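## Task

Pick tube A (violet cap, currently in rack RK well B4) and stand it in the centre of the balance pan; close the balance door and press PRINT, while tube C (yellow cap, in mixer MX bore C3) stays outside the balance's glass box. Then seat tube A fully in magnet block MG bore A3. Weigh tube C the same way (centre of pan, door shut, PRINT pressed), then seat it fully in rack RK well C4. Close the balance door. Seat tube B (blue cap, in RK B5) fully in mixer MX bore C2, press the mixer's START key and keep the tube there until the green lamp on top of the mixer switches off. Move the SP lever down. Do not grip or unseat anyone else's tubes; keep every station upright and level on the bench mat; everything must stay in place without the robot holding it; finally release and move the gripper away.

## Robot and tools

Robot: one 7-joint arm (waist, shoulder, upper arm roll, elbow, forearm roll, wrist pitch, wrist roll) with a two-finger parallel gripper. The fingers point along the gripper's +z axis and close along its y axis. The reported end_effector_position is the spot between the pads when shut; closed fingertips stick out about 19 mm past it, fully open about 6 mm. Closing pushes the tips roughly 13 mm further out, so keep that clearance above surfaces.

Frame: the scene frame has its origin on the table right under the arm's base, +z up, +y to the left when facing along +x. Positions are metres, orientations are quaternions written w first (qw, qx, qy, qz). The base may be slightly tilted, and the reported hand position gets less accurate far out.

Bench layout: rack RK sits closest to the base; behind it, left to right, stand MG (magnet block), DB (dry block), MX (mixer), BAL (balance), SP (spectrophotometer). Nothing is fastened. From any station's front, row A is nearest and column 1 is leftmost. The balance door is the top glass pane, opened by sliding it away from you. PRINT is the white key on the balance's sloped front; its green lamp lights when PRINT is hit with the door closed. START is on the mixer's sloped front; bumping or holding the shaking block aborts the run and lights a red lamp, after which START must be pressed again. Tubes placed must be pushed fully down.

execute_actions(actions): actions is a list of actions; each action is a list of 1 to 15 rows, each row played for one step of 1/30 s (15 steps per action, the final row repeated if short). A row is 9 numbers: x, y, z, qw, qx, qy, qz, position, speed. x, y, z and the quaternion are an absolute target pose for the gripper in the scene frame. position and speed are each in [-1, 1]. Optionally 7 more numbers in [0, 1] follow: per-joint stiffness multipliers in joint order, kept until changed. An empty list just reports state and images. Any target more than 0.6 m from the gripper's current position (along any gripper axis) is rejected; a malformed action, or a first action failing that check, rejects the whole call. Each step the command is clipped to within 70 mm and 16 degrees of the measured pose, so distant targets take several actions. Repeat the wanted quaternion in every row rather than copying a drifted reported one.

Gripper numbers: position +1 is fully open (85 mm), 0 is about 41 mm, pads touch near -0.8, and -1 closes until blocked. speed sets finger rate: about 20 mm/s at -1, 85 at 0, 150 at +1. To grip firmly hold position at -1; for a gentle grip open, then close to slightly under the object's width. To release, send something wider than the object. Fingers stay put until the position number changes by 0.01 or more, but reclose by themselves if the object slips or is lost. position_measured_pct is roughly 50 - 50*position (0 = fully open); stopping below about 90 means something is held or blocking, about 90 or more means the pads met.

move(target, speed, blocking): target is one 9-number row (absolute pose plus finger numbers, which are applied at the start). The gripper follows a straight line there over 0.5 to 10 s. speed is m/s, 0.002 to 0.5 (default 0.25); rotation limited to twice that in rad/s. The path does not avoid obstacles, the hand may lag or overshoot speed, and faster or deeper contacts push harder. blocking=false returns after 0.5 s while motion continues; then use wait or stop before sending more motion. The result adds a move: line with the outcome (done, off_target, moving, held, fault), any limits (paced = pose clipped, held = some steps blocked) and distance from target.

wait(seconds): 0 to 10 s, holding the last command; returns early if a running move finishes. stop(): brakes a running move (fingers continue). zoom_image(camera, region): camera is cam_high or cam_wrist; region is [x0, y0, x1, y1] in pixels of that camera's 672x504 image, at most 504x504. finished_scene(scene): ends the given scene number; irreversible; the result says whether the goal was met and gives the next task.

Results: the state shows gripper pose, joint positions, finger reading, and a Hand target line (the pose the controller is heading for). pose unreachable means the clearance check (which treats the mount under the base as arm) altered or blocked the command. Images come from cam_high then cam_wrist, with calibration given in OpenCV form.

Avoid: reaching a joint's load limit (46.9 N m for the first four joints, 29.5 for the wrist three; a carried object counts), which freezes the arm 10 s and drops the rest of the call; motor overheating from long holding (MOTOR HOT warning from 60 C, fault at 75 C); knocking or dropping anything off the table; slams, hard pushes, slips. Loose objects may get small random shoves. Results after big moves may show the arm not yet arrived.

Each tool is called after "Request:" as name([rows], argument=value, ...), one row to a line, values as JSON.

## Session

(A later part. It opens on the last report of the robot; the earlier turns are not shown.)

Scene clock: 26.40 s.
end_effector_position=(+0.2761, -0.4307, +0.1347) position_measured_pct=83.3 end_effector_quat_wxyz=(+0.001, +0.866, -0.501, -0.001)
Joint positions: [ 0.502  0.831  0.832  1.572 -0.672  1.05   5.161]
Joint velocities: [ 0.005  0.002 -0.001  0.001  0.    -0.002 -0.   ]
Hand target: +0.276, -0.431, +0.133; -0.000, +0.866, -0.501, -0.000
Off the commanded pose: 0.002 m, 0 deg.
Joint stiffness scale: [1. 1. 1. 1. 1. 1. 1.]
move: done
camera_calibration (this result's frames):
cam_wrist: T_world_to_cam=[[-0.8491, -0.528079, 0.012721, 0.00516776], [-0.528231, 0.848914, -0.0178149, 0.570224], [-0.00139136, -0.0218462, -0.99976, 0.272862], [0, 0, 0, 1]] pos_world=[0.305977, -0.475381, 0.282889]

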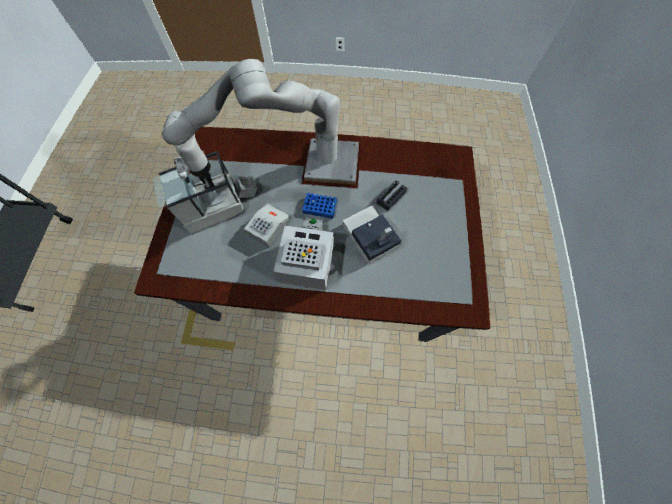

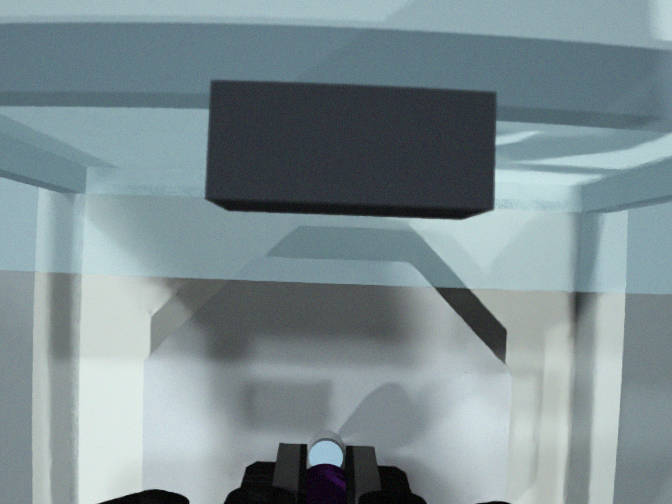

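Request:
execute_actions([
  [[0.2756,-0.4314,0.131,0,0.8656,-0.5008,0,-1,0]],
  [[0.2756,-0.4314,0.131,0,0.8656,-0.5008,0,-0.3,-0.3]],
])

Request:
move(target=[0.2756,-0.4314,0.262,0,0.8656,-0.5008,0,-0.3,0], speed=0.15)

Request:
move(target=[0.3192,-0.5071,0.262,0,0.8656,-0.5008,0,-1,1], speed=0.2)

Request:
move(target=[0.3192,-0.5071,0.236,0,0.8656,-0.5008,0,-1,0], speed=0.08)

Request:
move(target=[0.2572,-0.3993,0.236,0,0.8656,-0.5008,0,-1,0], speed=0.1)

Request:
move(target=[0.2550,-0.3956,0.236,0,0.8656,-0.5008,0,-1,0], speed=0.02)

Scene clock: 27.97 s.
end_effector_position=(+0.2760, -0.4309, +0.1330) position_measured_pct=65.1 end_effector_quat_wxyz=(+0.001, +0.866, -0.501, -0.001)
Joint positions: [ 0.503  0.833  0.829  1.573 -0.674  1.046  5.162]
Joint velocities: [ 0.001 -0.    -0.    -0.001 -0.001  0.     0.   ]
Hand target: +0.276, -0.431, +0.131; +0.000, +0.866, -0.501, -0.000
Off the commanded pose: 0.002 m, 0 deg.
Joint stiffness scale: [1. 1. 1. 1. 1. 1. 1.]
camera_calibration (this result's frames):
cam_wrist: T_world_to_cam=[[-0.849246, -0.527844, 0.0126925, 0.00520991], [-0.527995, 0.849063, -0.0177118, 0.57025], [-0.0014277, -0.0217432, -0.999763, 0.271239], [0, 0, 0, 1]] pos_world=[0.305901, -0.475531, 0.281209]

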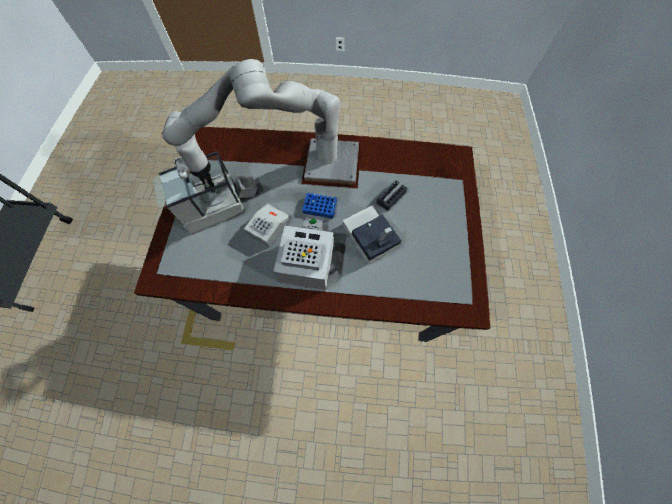

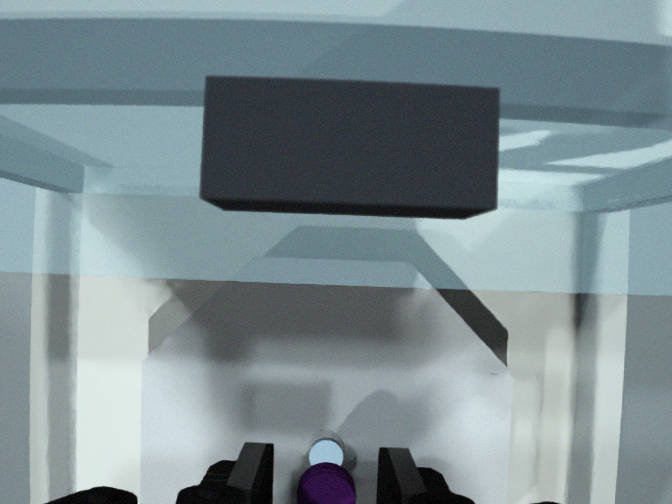

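Scene clock: 29.27 s.
end_effector_position=(+0.2760, -0.4327, +0.2596) position_measured_pct=65.1 end_effector_quat_wxyz=(-0.001, +0.866, -0.500, +0.001)
Joint positions: [ 0.472  0.692  0.936  1.383 -0.554  1.341  5.063]
Joint velocities: [-0.002 -0.002  0.001 -0.001  0.     0.001  0.   ]
Hand target: +0.276, -0.432, +0.262; +0.000, +0.865, -0.501, +0.000
Off the commanded pose: 0.003 m, 0 deg.
Joint stiffness scale: [1. 1. 1. 1. 1. 1. 1.]
move: done
camera_calibration (this result's frames):
cam_wrist: T_world_to_cam=[[-0.848867, -0.528551, 0.00770797, 0.00355055], [-0.528588, 0.848622, -0.0208459, 0.574839], [0.00447696, -0.0217697, -0.999753, 0.396125], [0, 0, 0, 1]] pos_world=[0.305094, -0.477321, 0.407983]

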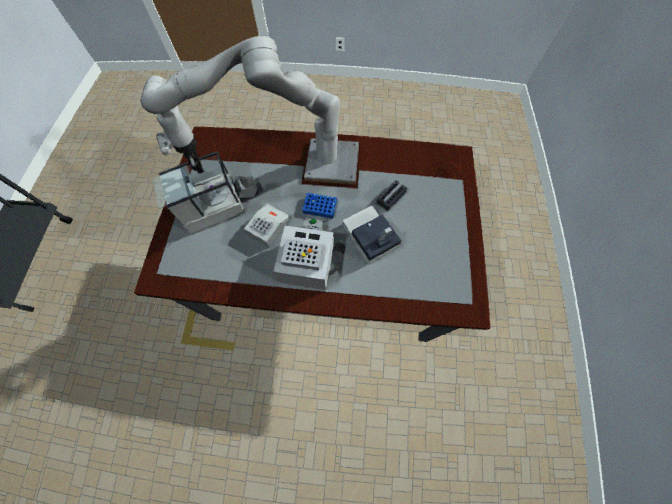

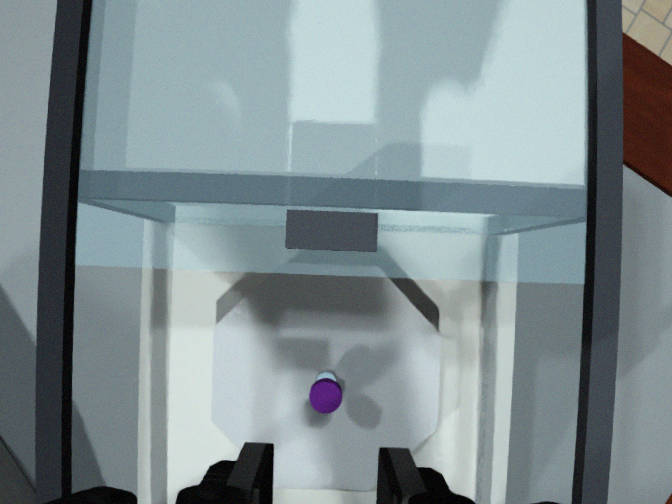

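Scene clock: 30.37 s.
end_effector_position=(+0.3185, -0.5083, +0.2628) position_measured_pct=91.7 end_effector_quat_wxyz=(+0.004, +0.867, -0.498, +0.001)
Joint positions: [ 0.645  0.877  0.887  0.98  -0.63   1.518  4.992]
Joint velocities: [ 0.003  0.004 -0.001 -0.002 -0.002  0.001  0.001]
Hand target: +0.319, -0.508, +0.262; +0.000, +0.865, -0.501, +0.000
Off the commanded pose: 0.002 m, 1 deg.
Joint stiffness scale: [1. 1. 1. 1. 1. 1. 1.]
move: done
camera_calibration (this result's frames):
cam_wrist: T_world_to_cam=[[-0.846438, -0.532213, 0.0170637, -0.00550014], [-0.532484, 0.846101, -0.0239479, 0.662322], [-0.0016922, -0.0293565, -0.999568, 0.395495], [0, 0, 0, 1]] pos_world=[0.34869, -0.551708, 0.411279]

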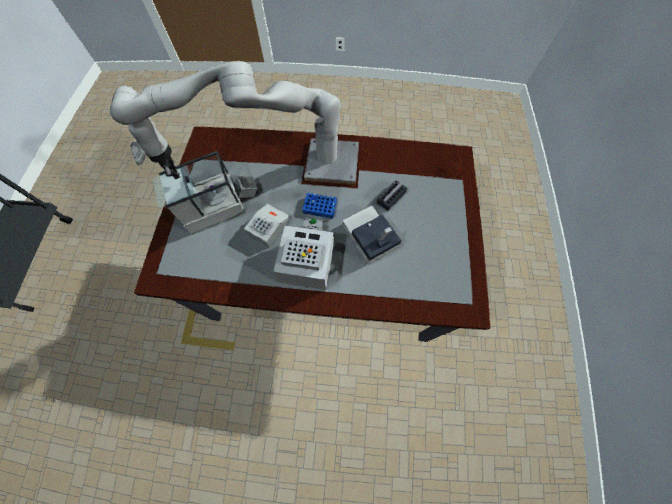

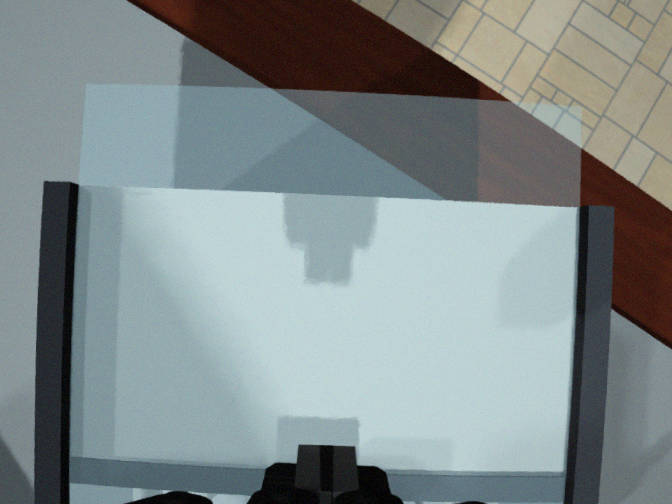

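Scene clock: 31.17 s.
end_effector_position=(+0.3159, -0.5081, +0.2383) position_measured_pct=91.7 end_effector_quat_wxyz=(+0.001, +0.864, -0.504, -0.001)
Joint positions: [ 0.643  0.893  0.871  1.033 -0.634  1.463  4.998]
Joint velocities: [ 0.001  0.    -0.005 -0.     0.    -0.003 -0.   ]
Hand target: +0.319, -0.507, +0.236; -0.000, +0.866, -0.501, -0.000
Off the commanded pose: 0.004 m, 0 deg.
Joint stiffness scale: [1. 1. 1. 1. 1. 1. 1.]
move: off_target
camera_calibration (this result's frames):
cam_wrist: T_world_to_cam=[[-0.853469, -0.520962, 0.0137636, 0.00150652], [-0.521138, 0.853288, -0.017728, 0.65875], [-0.00250867, -0.0223031, -0.999748, 0.374917], [0, 0, 0, 1]] pos_world=[0.345526, -0.552957, 0.38648]

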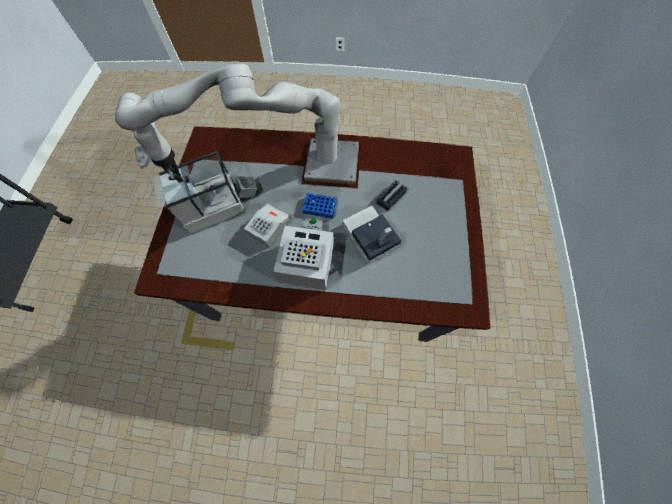

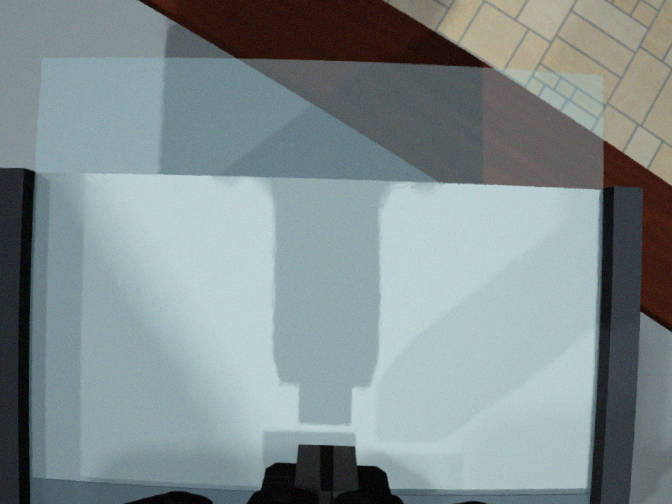

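Scene clock: 32.90 s.
end_effector_position=(+0.2584, -0.3987, +0.2358) position_measured_pct=91.7 end_effector_quat_wxyz=(-0.003, +0.864, -0.503, -0.000)
Joint positions: [ 0.407  0.636  0.936  1.567 -0.534  1.22   5.079]
Joint velocities: [-0.004 -0.006  0.     0.     0.001 -0.001  0.   ]
Hand target: +0.258, -0.399, +0.236; -0.000, +0.866, -0.500, -0.000
Off the commanded pose: 0.001 m, 0 deg.
Joint stiffness scale: [1. 1. 1. 1. 1. 1. 1.]
move: done
camera_calibration (this result's frames):
cam_wrist: T_world_to_cam=[[-0.851734, -0.523943, 0.00570096, 0.00971455], [-0.52396, 0.851583, -0.0164992, 0.53516], [0.00378982, -0.0170401, -0.999848, 0.375237], [0, 0, 0, 1]] pos_world=[0.287255, -0.444249, 0.383954]

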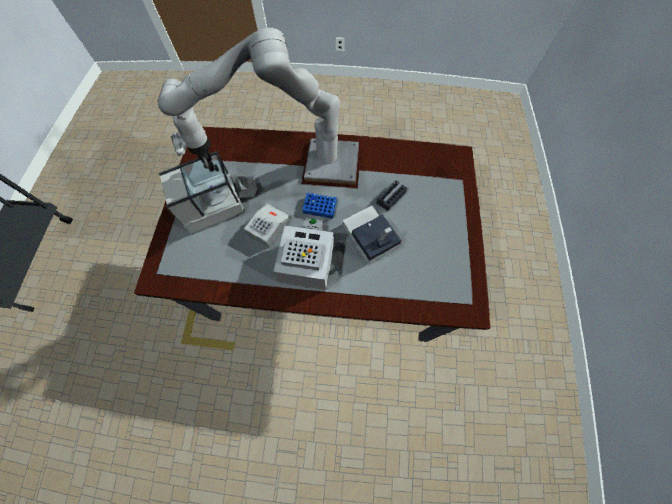

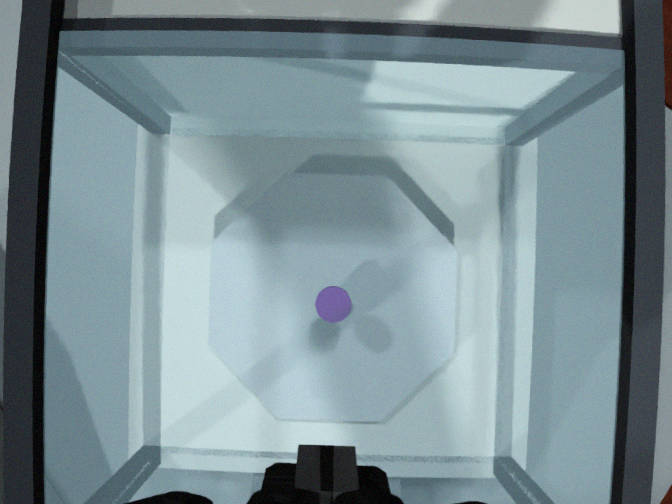

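Scene clock: 33.60 s.
end_effector_position=(+0.2566, -0.3957, +0.2357) position_measured_pct=91.7 end_effector_quat_wxyz=(-0.003, +0.864, -0.503, +0.001)
Joint positions: [ 0.401  0.627  0.937  1.581 -0.53   1.211  5.079]
Joint velocities: [-0.002 -0.005 -0.     0.002  0.002 -0.003  0.   ]
Hand target: +0.255, -0.396, +0.236; -0.000, +0.866, -0.501, -0.000
Off the commanded pose: 0.002 m, 0 deg.
Joint stiffness scale: [1. 1. 1. 1. 1. 1. 1.]
move: done
camera_calibration (this result's frames):
cam_wrist: T_world_to_cam=[[-0.851654, -0.52408, 0.00512257, 0.00986972], [-0.52408, 0.851477, -0.018057, 0.532044], [0.00510158, -0.018063, -0.999824, 0.374396], [0, 0, 0, 1]] pos_world=[0.285329, -0.441088, 0.383887]

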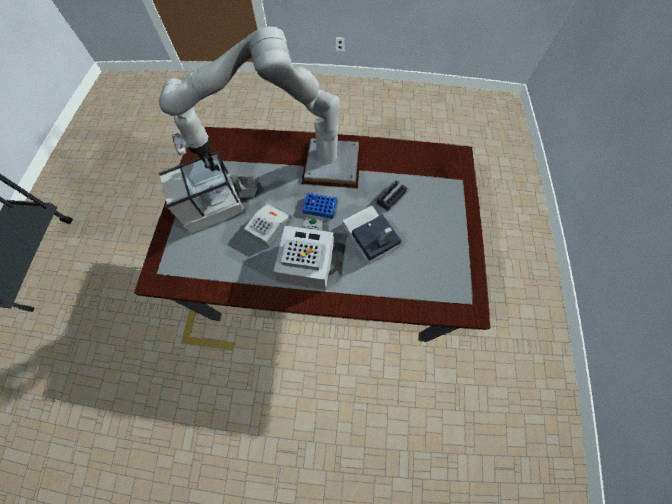

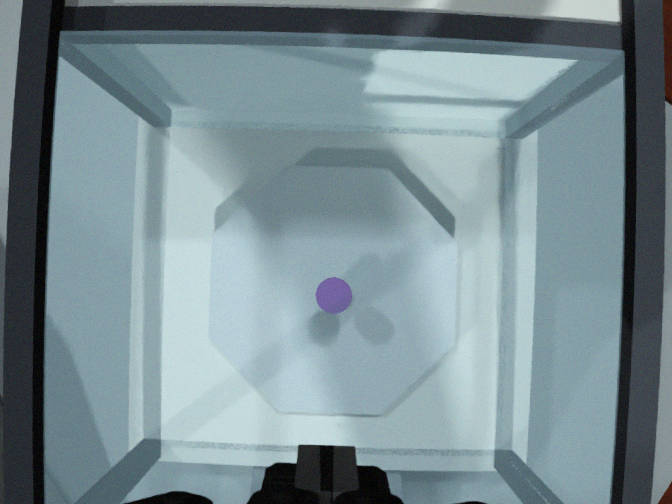

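Request:
move(target=[0.2572,-0.3993,0.262,0,0.8656,-0.5008,0,-1,0], speed=0.1)

Request:
move(target=[0.2088,-0.3152,0.25,0,0.8656,-0.5008,0,-1,0], speed=0.25)

Request:
move(target=[0.2040,-0.3064,0.105,0,0.8656,-0.5008,0,-1,0], speed=0.2)

Request:
move(target=[0.2040,-0.3064,0.092,0,0.8656,-0.5008,0,-1,0], speed=0.03)

Scene clock: 34.87 s.
end_effector_position=(+0.2576, -0.4001, +0.2599) position_measured_pct=91.7 end_effector_quat_wxyz=(-0.001, +0.866, -0.500, +0.001)
Joint positions: [ 0.401  0.609  0.954  1.524 -0.508  1.275  5.064]
Joint velocities: [-0.    -0.001  0.003 -0.001  0.     0.001  0.001]
Hand target: +0.257, -0.399, +0.262; +0.000, +0.866, -0.501, +0.000
Off the commanded pose: 0.002 m, 0 deg.
Joint stiffness scale: [1. 1. 1. 1. 1. 1. 1.]
move: done
camera_calibration (this result's frames):
cam_wrist: T_world_to_cam=[[-0.848622, -0.528944, 0.00766232, 0.00491626], [-0.52898, 0.848377, -0.0208948, 0.537481], [0.00455164, -0.021785, -0.999752, 0.397181], [0, 0, 0, 1]] pos_world=[0.286681, -0.444733, 0.408276]

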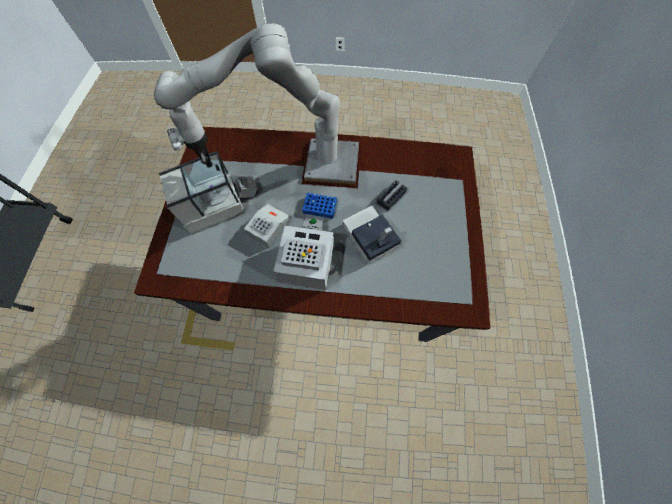

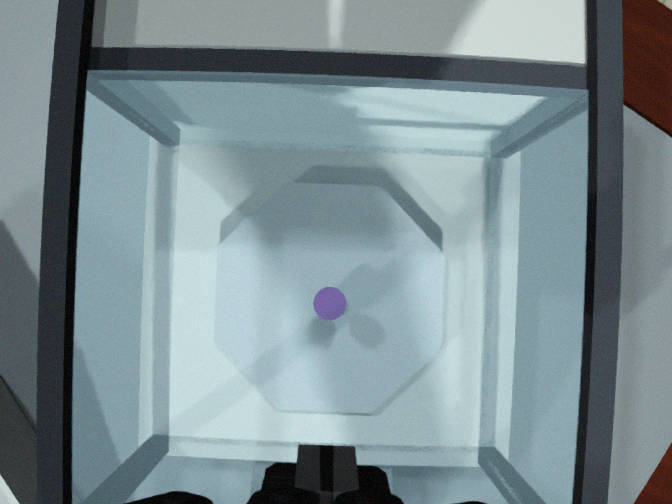

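Scene clock: 35.93 s.
end_effector_position=(+0.2098, -0.3144, +0.2501) position_measured_pct=91.7 end_effector_quat_wxyz=(-0.002, +0.866, -0.499, -0.001)
Joint positions: [ 0.174  0.407  1.052  1.859 -0.392  1.111  5.018]
Joint velocities: [-0.009 -0.001  0.008  0.001  0.    -0.     0.   ]
Hand target: +0.209, -0.315, +0.250; +0.000, +0.866, -0.500, -0.000
Off the commanded pose: 0.001 m, 0 deg.
Joint stiffness scale: [1. 1. 1. 1. 1. 1. 1.]
move: done
camera_calibration (this result's frames):
cam_wrist: T_world_to_cam=[[-0.84761, -0.530575, 0.00684199, 0.00925289], [-0.530613, 0.84747, -0.0156405, 0.437998], [0.0025001, -0.0168875, -0.999854, 0.391449], [0, 0, 0, 1]] pos_world=[0.239272, -0.35967, 0.398179]

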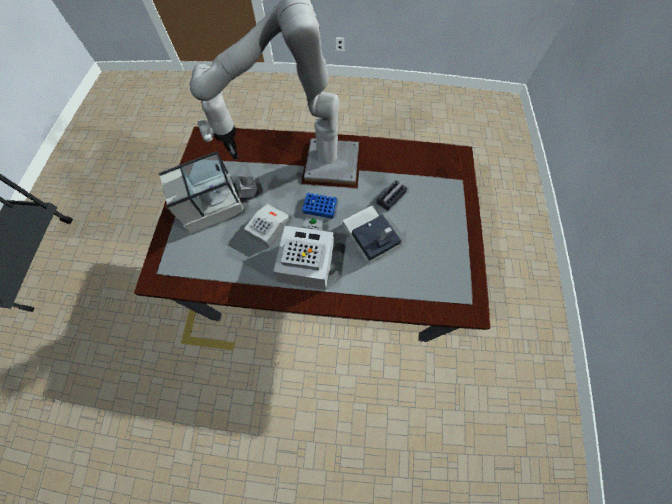

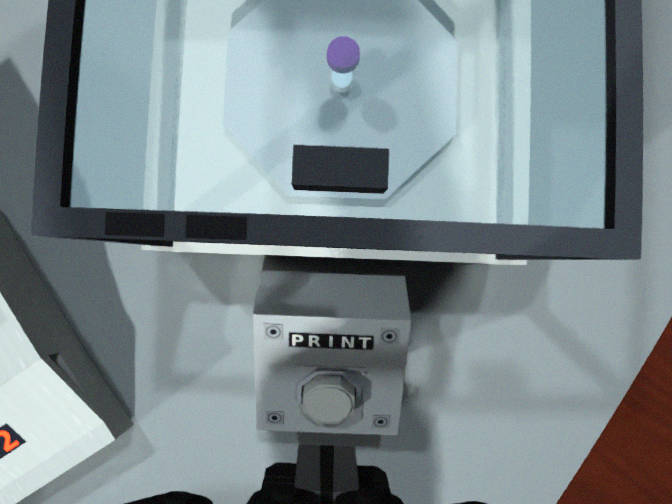

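Scene clock: 37.27 s.
end_effector_position=(+0.2049, -0.3054, +0.1068) position_measured_pct=91.7 end_effector_quat_wxyz=(-0.001, +0.866, -0.500, -0.000)
Joint positions: [ 0.365  0.635  0.815  2.098 -0.715  0.714  5.299]
Joint velocities: [ 0.008  0.003 -0.003  0.     0.    -0.001  0.   ]
Hand target: +0.204, -0.306, +0.105; -0.001, +0.866, -0.501, +0.000
Off the commanded pose: 0.002 m, 0 deg.
Joint stiffness scale: [1. 1. 1. 1. 1. 1. 1.]
move: done
camera_calibration (this result's frames):
cam_wrist: T_world_to_cam=[[-0.848439, -0.529221, 0.00876695, 0.0111978], [-0.529289, 0.848247, -0.0181463, 0.425807], [0.00216684, -0.0200362, -0.999797, 0.247445], [0, 0, 0, 1]] pos_world=[0.23434, -0.350306, 0.255023]

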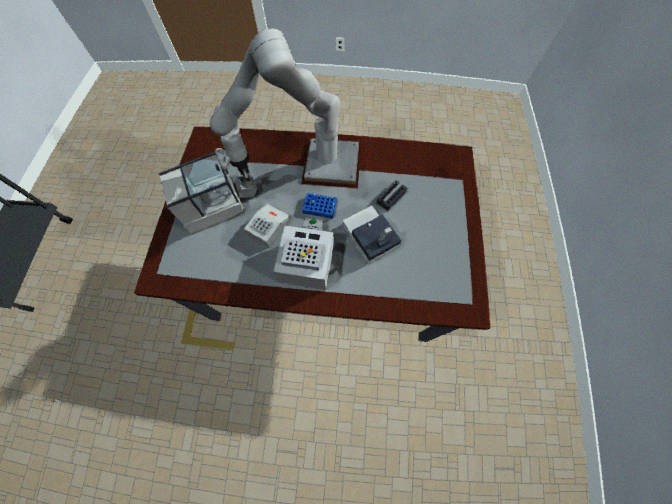

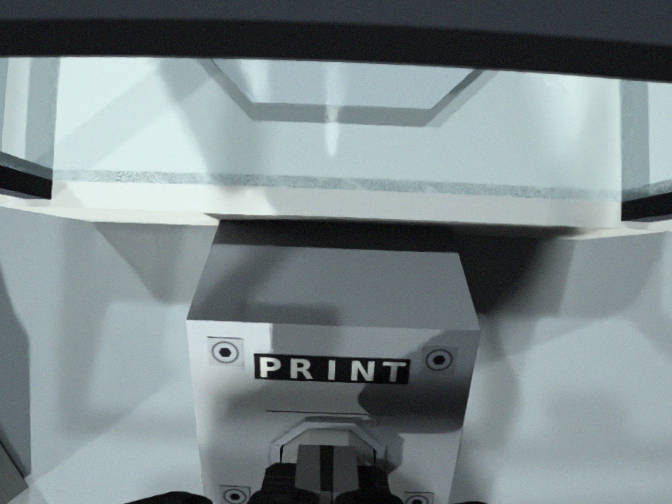

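Scene clock: 38.03 s.
end_effector_position=(+0.2075, -0.3075, +0.0952) position_measured_pct=91.7 end_effector_quat_wxyz=(-0.000, +0.866, -0.500, +0.003)
Joint positions: [ 0.389  0.657  0.781  2.105 -0.753  0.68   5.327]
Joint velocities: [ 0.008  0.004  0.002 -0.    -0.001 -0.     0.003]
Hand target: +0.204, -0.306, +0.092; -0.000, +0.866, -0.501, -0.000
Off the commanded pose: 0.005 m, 0 deg.
Joint stiffness scale: [1. 1. 1. 1. 1. 1. 1.]
move: off_target
camera_calibration (this result's frames):
cam_wrist: T_world_to_cam=[[-0.848438, -0.529252, 0.00665267, 0.0126203], [-0.529241, 0.848107, -0.0248651, 0.429268], [0.00751775, -0.0246174, -0.999669, 0.233279], [0, 0, 0, 1]] pos_world=[0.23614, -0.351644, 0.243791]

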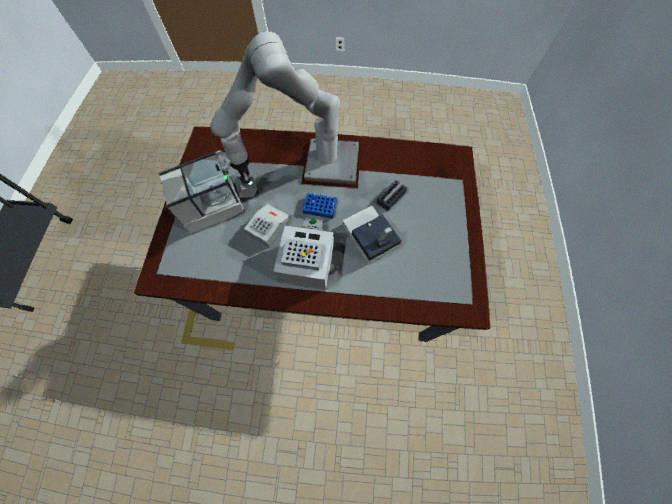

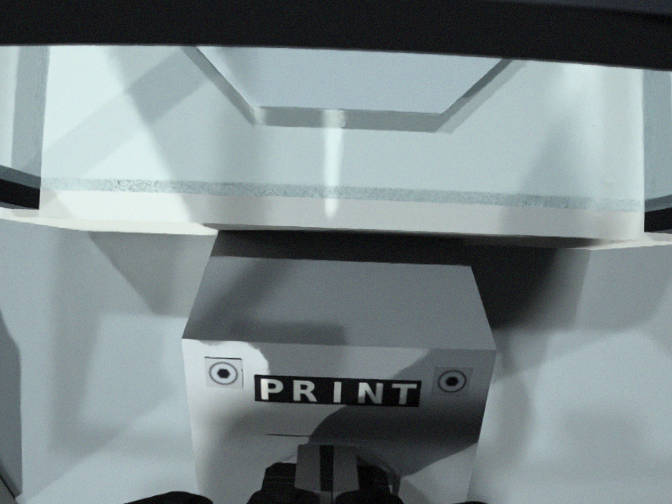

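Request:
execute_actions(actions=[])

Scene clock: 39.00 s.
end_effector_position=(+0.2073, -0.3075, +0.0951) position_measured_pct=91.7 end_effector_quat_wxyz=(-0.000, +0.866, -0.500, +0.003)
Joint positions: [ 0.389  0.657  0.781  2.105 -0.753  0.68   5.327]
Joint velocities: [-0.    -0.    -0.001  0.     0.001  0.    -0.   ]
Hand target: +0.204, -0.306, +0.092; -0.000, +0.866, -0.501, -0.000
Off the commanded pose: 0.005 m, 0 deg.
Joint stiffness scale: [1. 1. 1. 1. 1. 1. 1.]
camera_calibration (this result's frames):
cam_wrist: T_world_to_cam=[[-0.848689, -0.528848, 0.00678674, 0.01255], [-0.528842, 0.848363, -0.024624, 0.429199], [0.00726471, -0.0244872, -0.999674, 0.23326], [0, 0, 0, 1]] pos_world=[0.235935, -0.351768, 0.243668]

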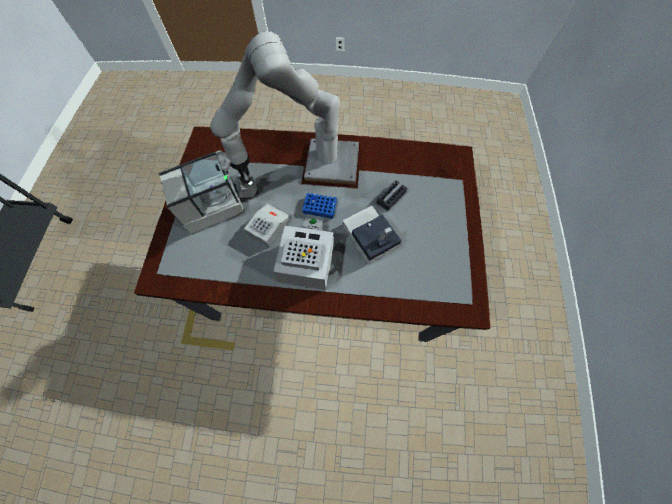

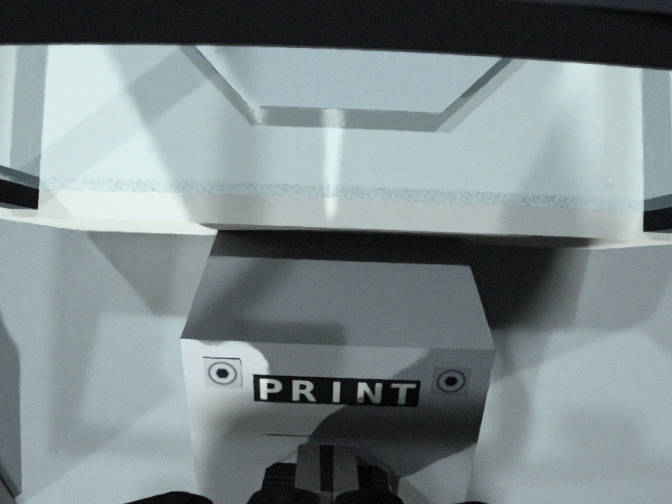

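Request:
move(target=[0.206,-0.310,0.238,0,0.8656,-0.5008,0,-1,0], speed=0.25)

Request:
move(target=[0.232,-0.3555,0.236,0,0.8656,-0.5008,0,-1,0], speed=0.15)

Request:
move(target=[0.2994,-0.4728,0.236,0,0.8656,-0.5008,0,-1,0], speed=0.1)

Request:
move(target=[0.290,-0.4565,0.262,0,0.8656,-0.5008,0,-0.3,0], speed=0.15)

Request:
move(target=[0.2766,-0.4331,0.20,0,0.8656,-0.5008,0,-0.3,0], speed=0.15)

Scene clock: 40.67 s.
end_effector_position=(+0.2063, -0.3111, +0.2361) position_measured_pct=91.7 end_effector_quat_wxyz=(+0.000, +0.866, -0.501, +0.001)
Joint positions: [ 0.175  0.413  1.044  1.905 -0.404  1.057  5.03 ]
Joint velocities: [-0.006 -0.004  0.001  0.     0.     0.    -0.001]
Hand target: +0.206, -0.311, +0.238; +0.001, +0.865, -0.501, -0.000
Off the commanded pose: 0.002 m, 0 deg.
Joint stiffness scale: [1. 1. 1. 1. 1. 1. 1.]
move: done
camera_calibration (this result's frames):
cam_wrist: T_world_to_cam=[[-0.849186, -0.527991, 0.010376, 0.00842178], [-0.528089, 0.848933, -0.0208656, 0.434255], [0.00220834, -0.0231982, -0.999728, 0.375549], [0, 0, 0, 1]] pos_world=[0.235648, -0.355495, 0.384421]

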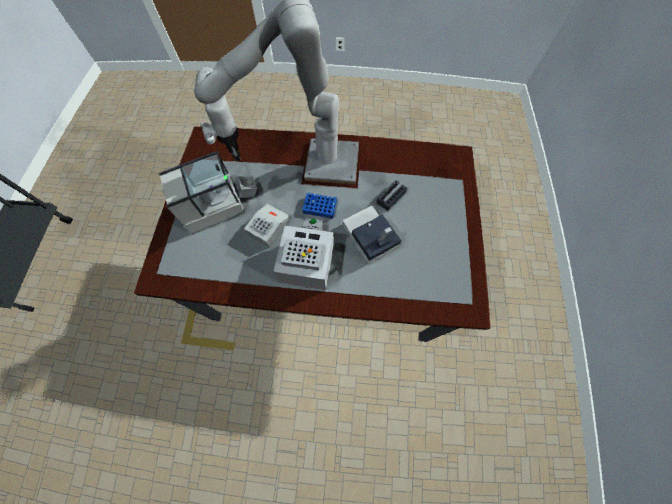

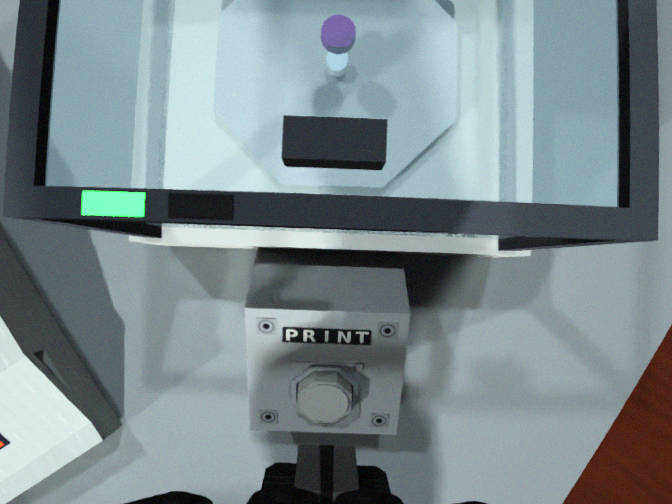

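Scene clock: 41.60 s.
end_effector_position=(+0.2313, -0.3561, +0.2363) position_measured_pct=91.7 end_effector_quat_wxyz=(+0.003, +0.865, -0.502, +0.001)
Joint positions: [ 0.3    0.525  0.981  1.746 -0.47   1.127  5.066]
Joint velocities: [ 0.008  0.003 -0.005 -0.001 -0.    -0.    -0.   ]
Hand target: +0.232, -0.356, +0.236; -0.000, +0.865, -0.501, +0.000
Off the commanded pose: 0.001 m, 0 deg.
Joint stiffness scale: [1. 1. 1. 1. 1. 1. 1.]
move: done
camera_calibration (this result's frames):
cam_wrist: T_world_to_cam=[[-0.850586, -0.525637, 0.0144572, 0.00600494], [-0.525836, 0.850267, -0.0232973, 0.486258], [-0.0000464829, -0.0274185, -0.999624, 0.373682], [0, 0, 0, 1]] pos_world=[0.260817, -0.400047, 0.384783]

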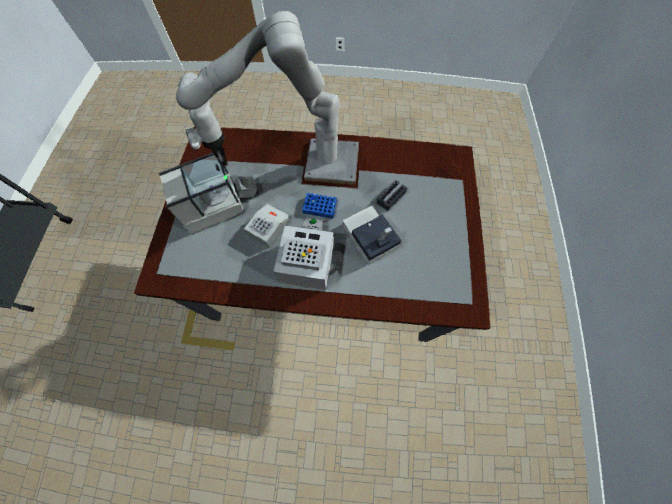

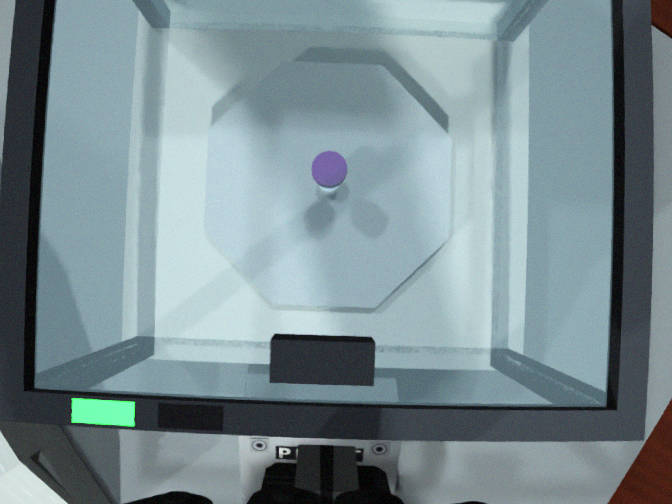

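Scene clock: 43.43 s.
end_effector_position=(+0.2985, -0.4734, +0.2364) position_measured_pct=91.7 end_effector_quat_wxyz=(+0.003, +0.867, -0.498, +0.000)
Joint positions: [ 0.563  0.803  0.877  1.233 -0.591  1.362  5.044]
Joint velocities: [ 0.003  0.006 -0.001 -0.002 -0.001  0.001 -0.001]
Hand target: +0.299, -0.473, +0.236; -0.000, +0.865, -0.501, +0.000
Off the commanded pose: 0.001 m, 0 deg.
Joint stiffness scale: [1. 1. 1. 1. 1. 1. 1.]
move: done
camera_calibration (this result's frames):
cam_wrist: T_world_to_cam=[[-0.846007, -0.532934, 0.0159045, -0.0035525], [-0.533169, 0.845718, -0.0221647, 0.621092], [-0.00163841, -0.0272313, -0.999628, 0.371159], [0, 0, 0, 1]] pos_world=[0.32875, -0.517055, 0.384843]

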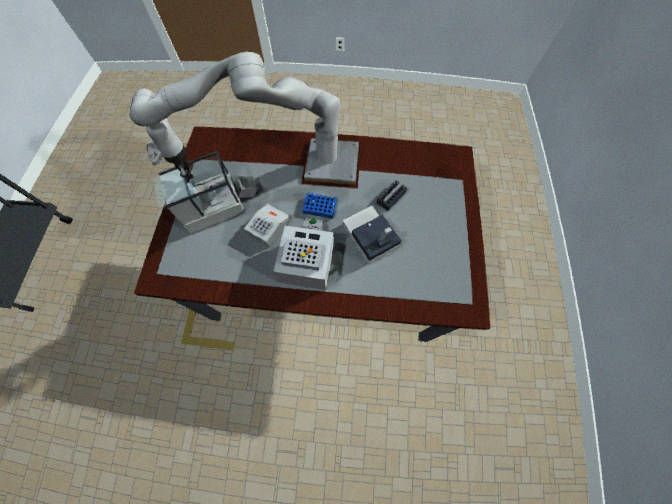

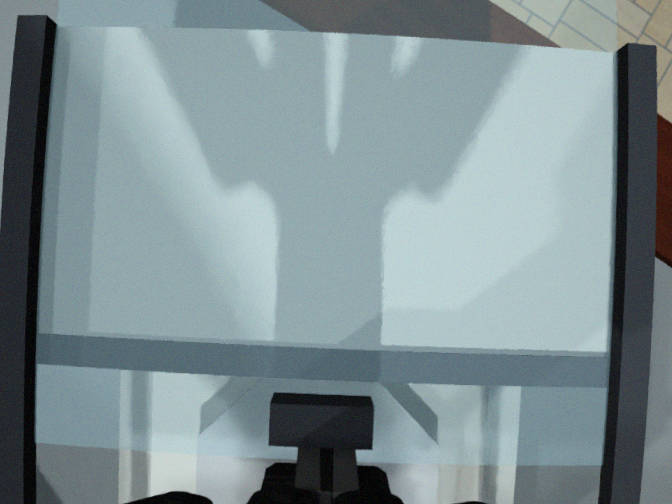

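Scene clock: 44.30 s.
end_effector_position=(+0.2918, -0.4590, +0.2612) position_measured_pct=65.1 end_effector_quat_wxyz=(+0.000, +0.867, -0.499, +0.003)
Joint positions: [ 0.537  0.746  0.898  1.258 -0.569  1.389  5.041]
Joint velocities: [-0.002 -0.004  0.001  0.001 -0.    -0.    -0.001]
Hand target: +0.290, -0.457, +0.262; -0.000, +0.866, -0.501, +0.000
Off the commanded pose: 0.003 m, 0 deg.
Joint stiffness scale: [1. 1. 1. 1. 1. 1. 1.]
move: done
camera_calibration (this result's frames):
cam_wrist: T_world_to_cam=[[-0.846936, -0.531635, 0.00798509, 0.000925588], [-0.531651, 0.84658, -0.0254838, 0.606741], [0.00678806, -0.0258284, -0.999643, 0.394483], [0, 0, 0, 1]] pos_world=[0.320681, -0.502974, 0.409797]

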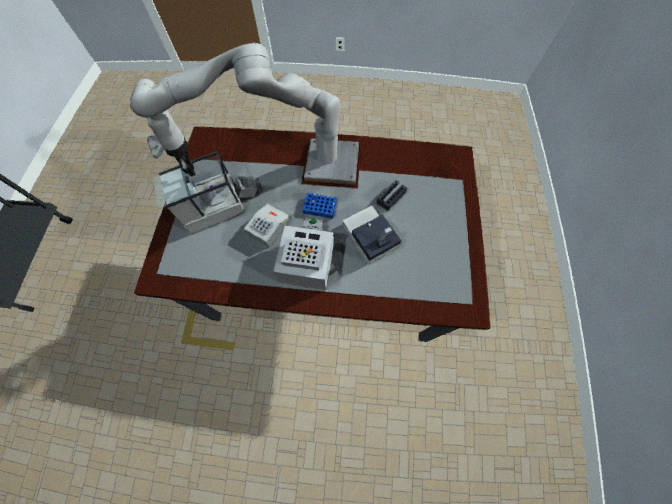

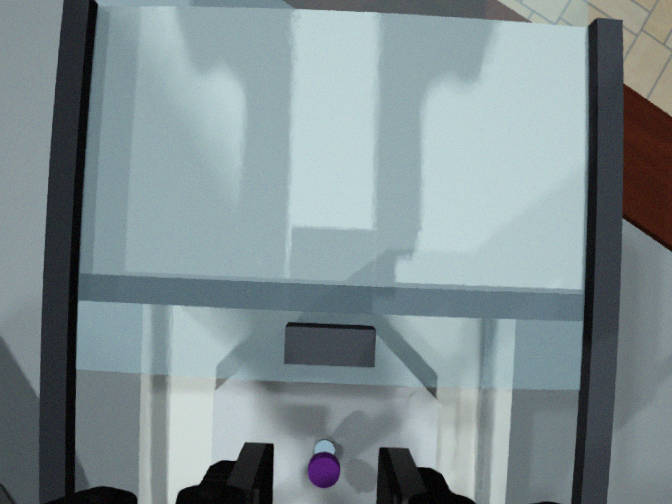

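Scene clock: 45.20 s.
end_effector_position=(+0.2734, -0.4340, +0.2009) position_measured_pct=65.1 end_effector_quat_wxyz=(+0.001, +0.864, -0.504, -0.003)
Joint positions: [ 0.495  0.746  0.872  1.48  -0.582  1.197  5.088]
Joint velocities: [-0.003  0.    -0.006  0.001 -0.001 -0.003  0.001]
Hand target: +0.277, -0.433, +0.200; -0.000, +0.866, -0.501, -0.000
Off the commanded pose: 0.003 m, 1 deg.
Joint stiffness scale: [1. 1. 1. 1. 1. 1. 1.]
move: done
camera_calibration (this result's frames):
cam_wrist: T_world_to_cam=[[-0.853118, -0.521534, 0.0138473, 0.00401077], [-0.521704, 0.85299, -0.0152635, 0.572192], [-0.00385118, -0.0202458, -0.999788, 0.340312], [0, 0, 0, 1]] pos_world=[0.303247, -0.479092, 0.348918]

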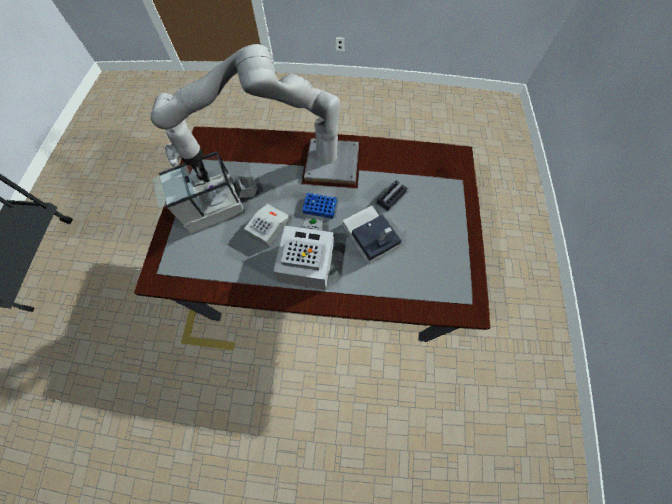

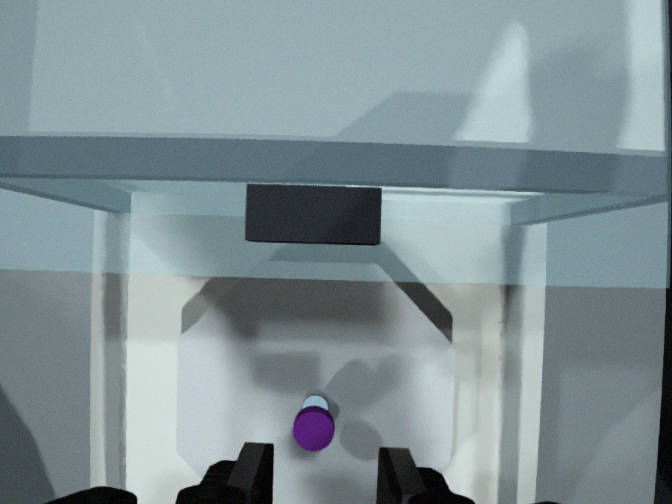

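Request:
move(target=[0.2775,-0.4325,0.155,0,0.8656,-0.5008,0,-0.3,0], speed=0.1)

Scene clock: 46.40 s.
end_effector_position=(+0.2778, -0.4318, +0.1572) position_measured_pct=65.1 end_effector_quat_wxyz=(+0.001, +0.866, -0.501, -0.001)
Joint positions: [ 0.504  0.795  0.828  1.54  -0.626  1.092  5.121]
Joint velocities: [ 0.002  0.002 -0.001 -0.001  0.    -0.001  0.001]
Hand target: +0.277, -0.432, +0.155; -0.000, +0.866, -0.501, -0.000
Off the commanded pose: 0.002 m, 0 deg.
Joint stiffness scale: [1. 1. 1. 1. 1. 1. 1.]
move: done
camera_calibration (this result's frames):
cam_wrist: T_world_to_cam=[[-0.84921, -0.527897, 0.0129257, 0.0058397], [-0.528053, 0.849023, -0.01787, 0.572395], [-0.00154066, -0.0220009, -0.999757, 0.295351], [0, 0, 0, 1]] pos_world=[0.307669, -0.476396, 0.305432]

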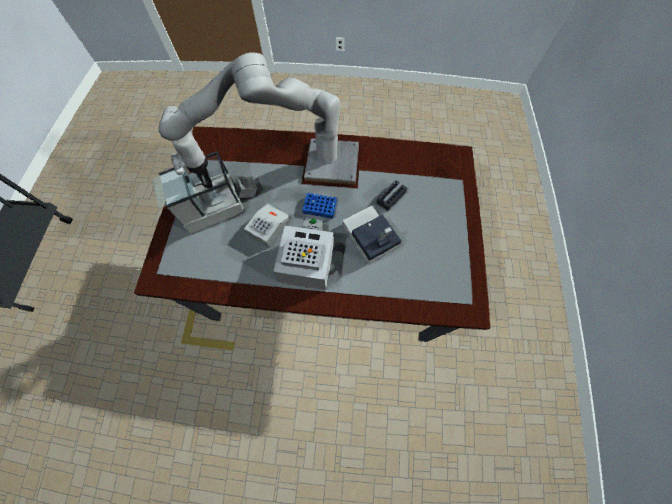

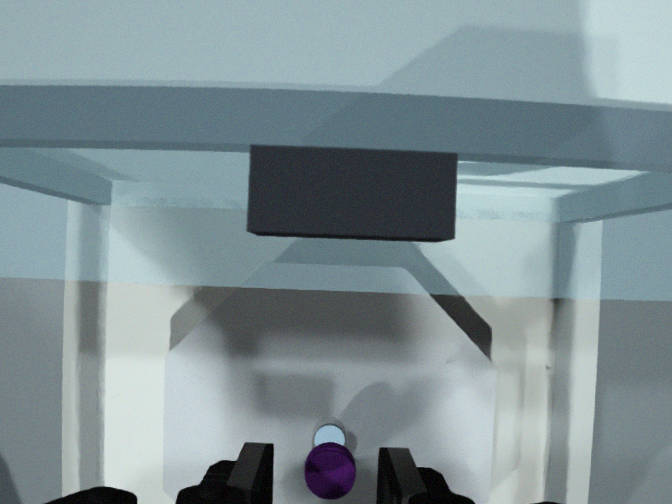

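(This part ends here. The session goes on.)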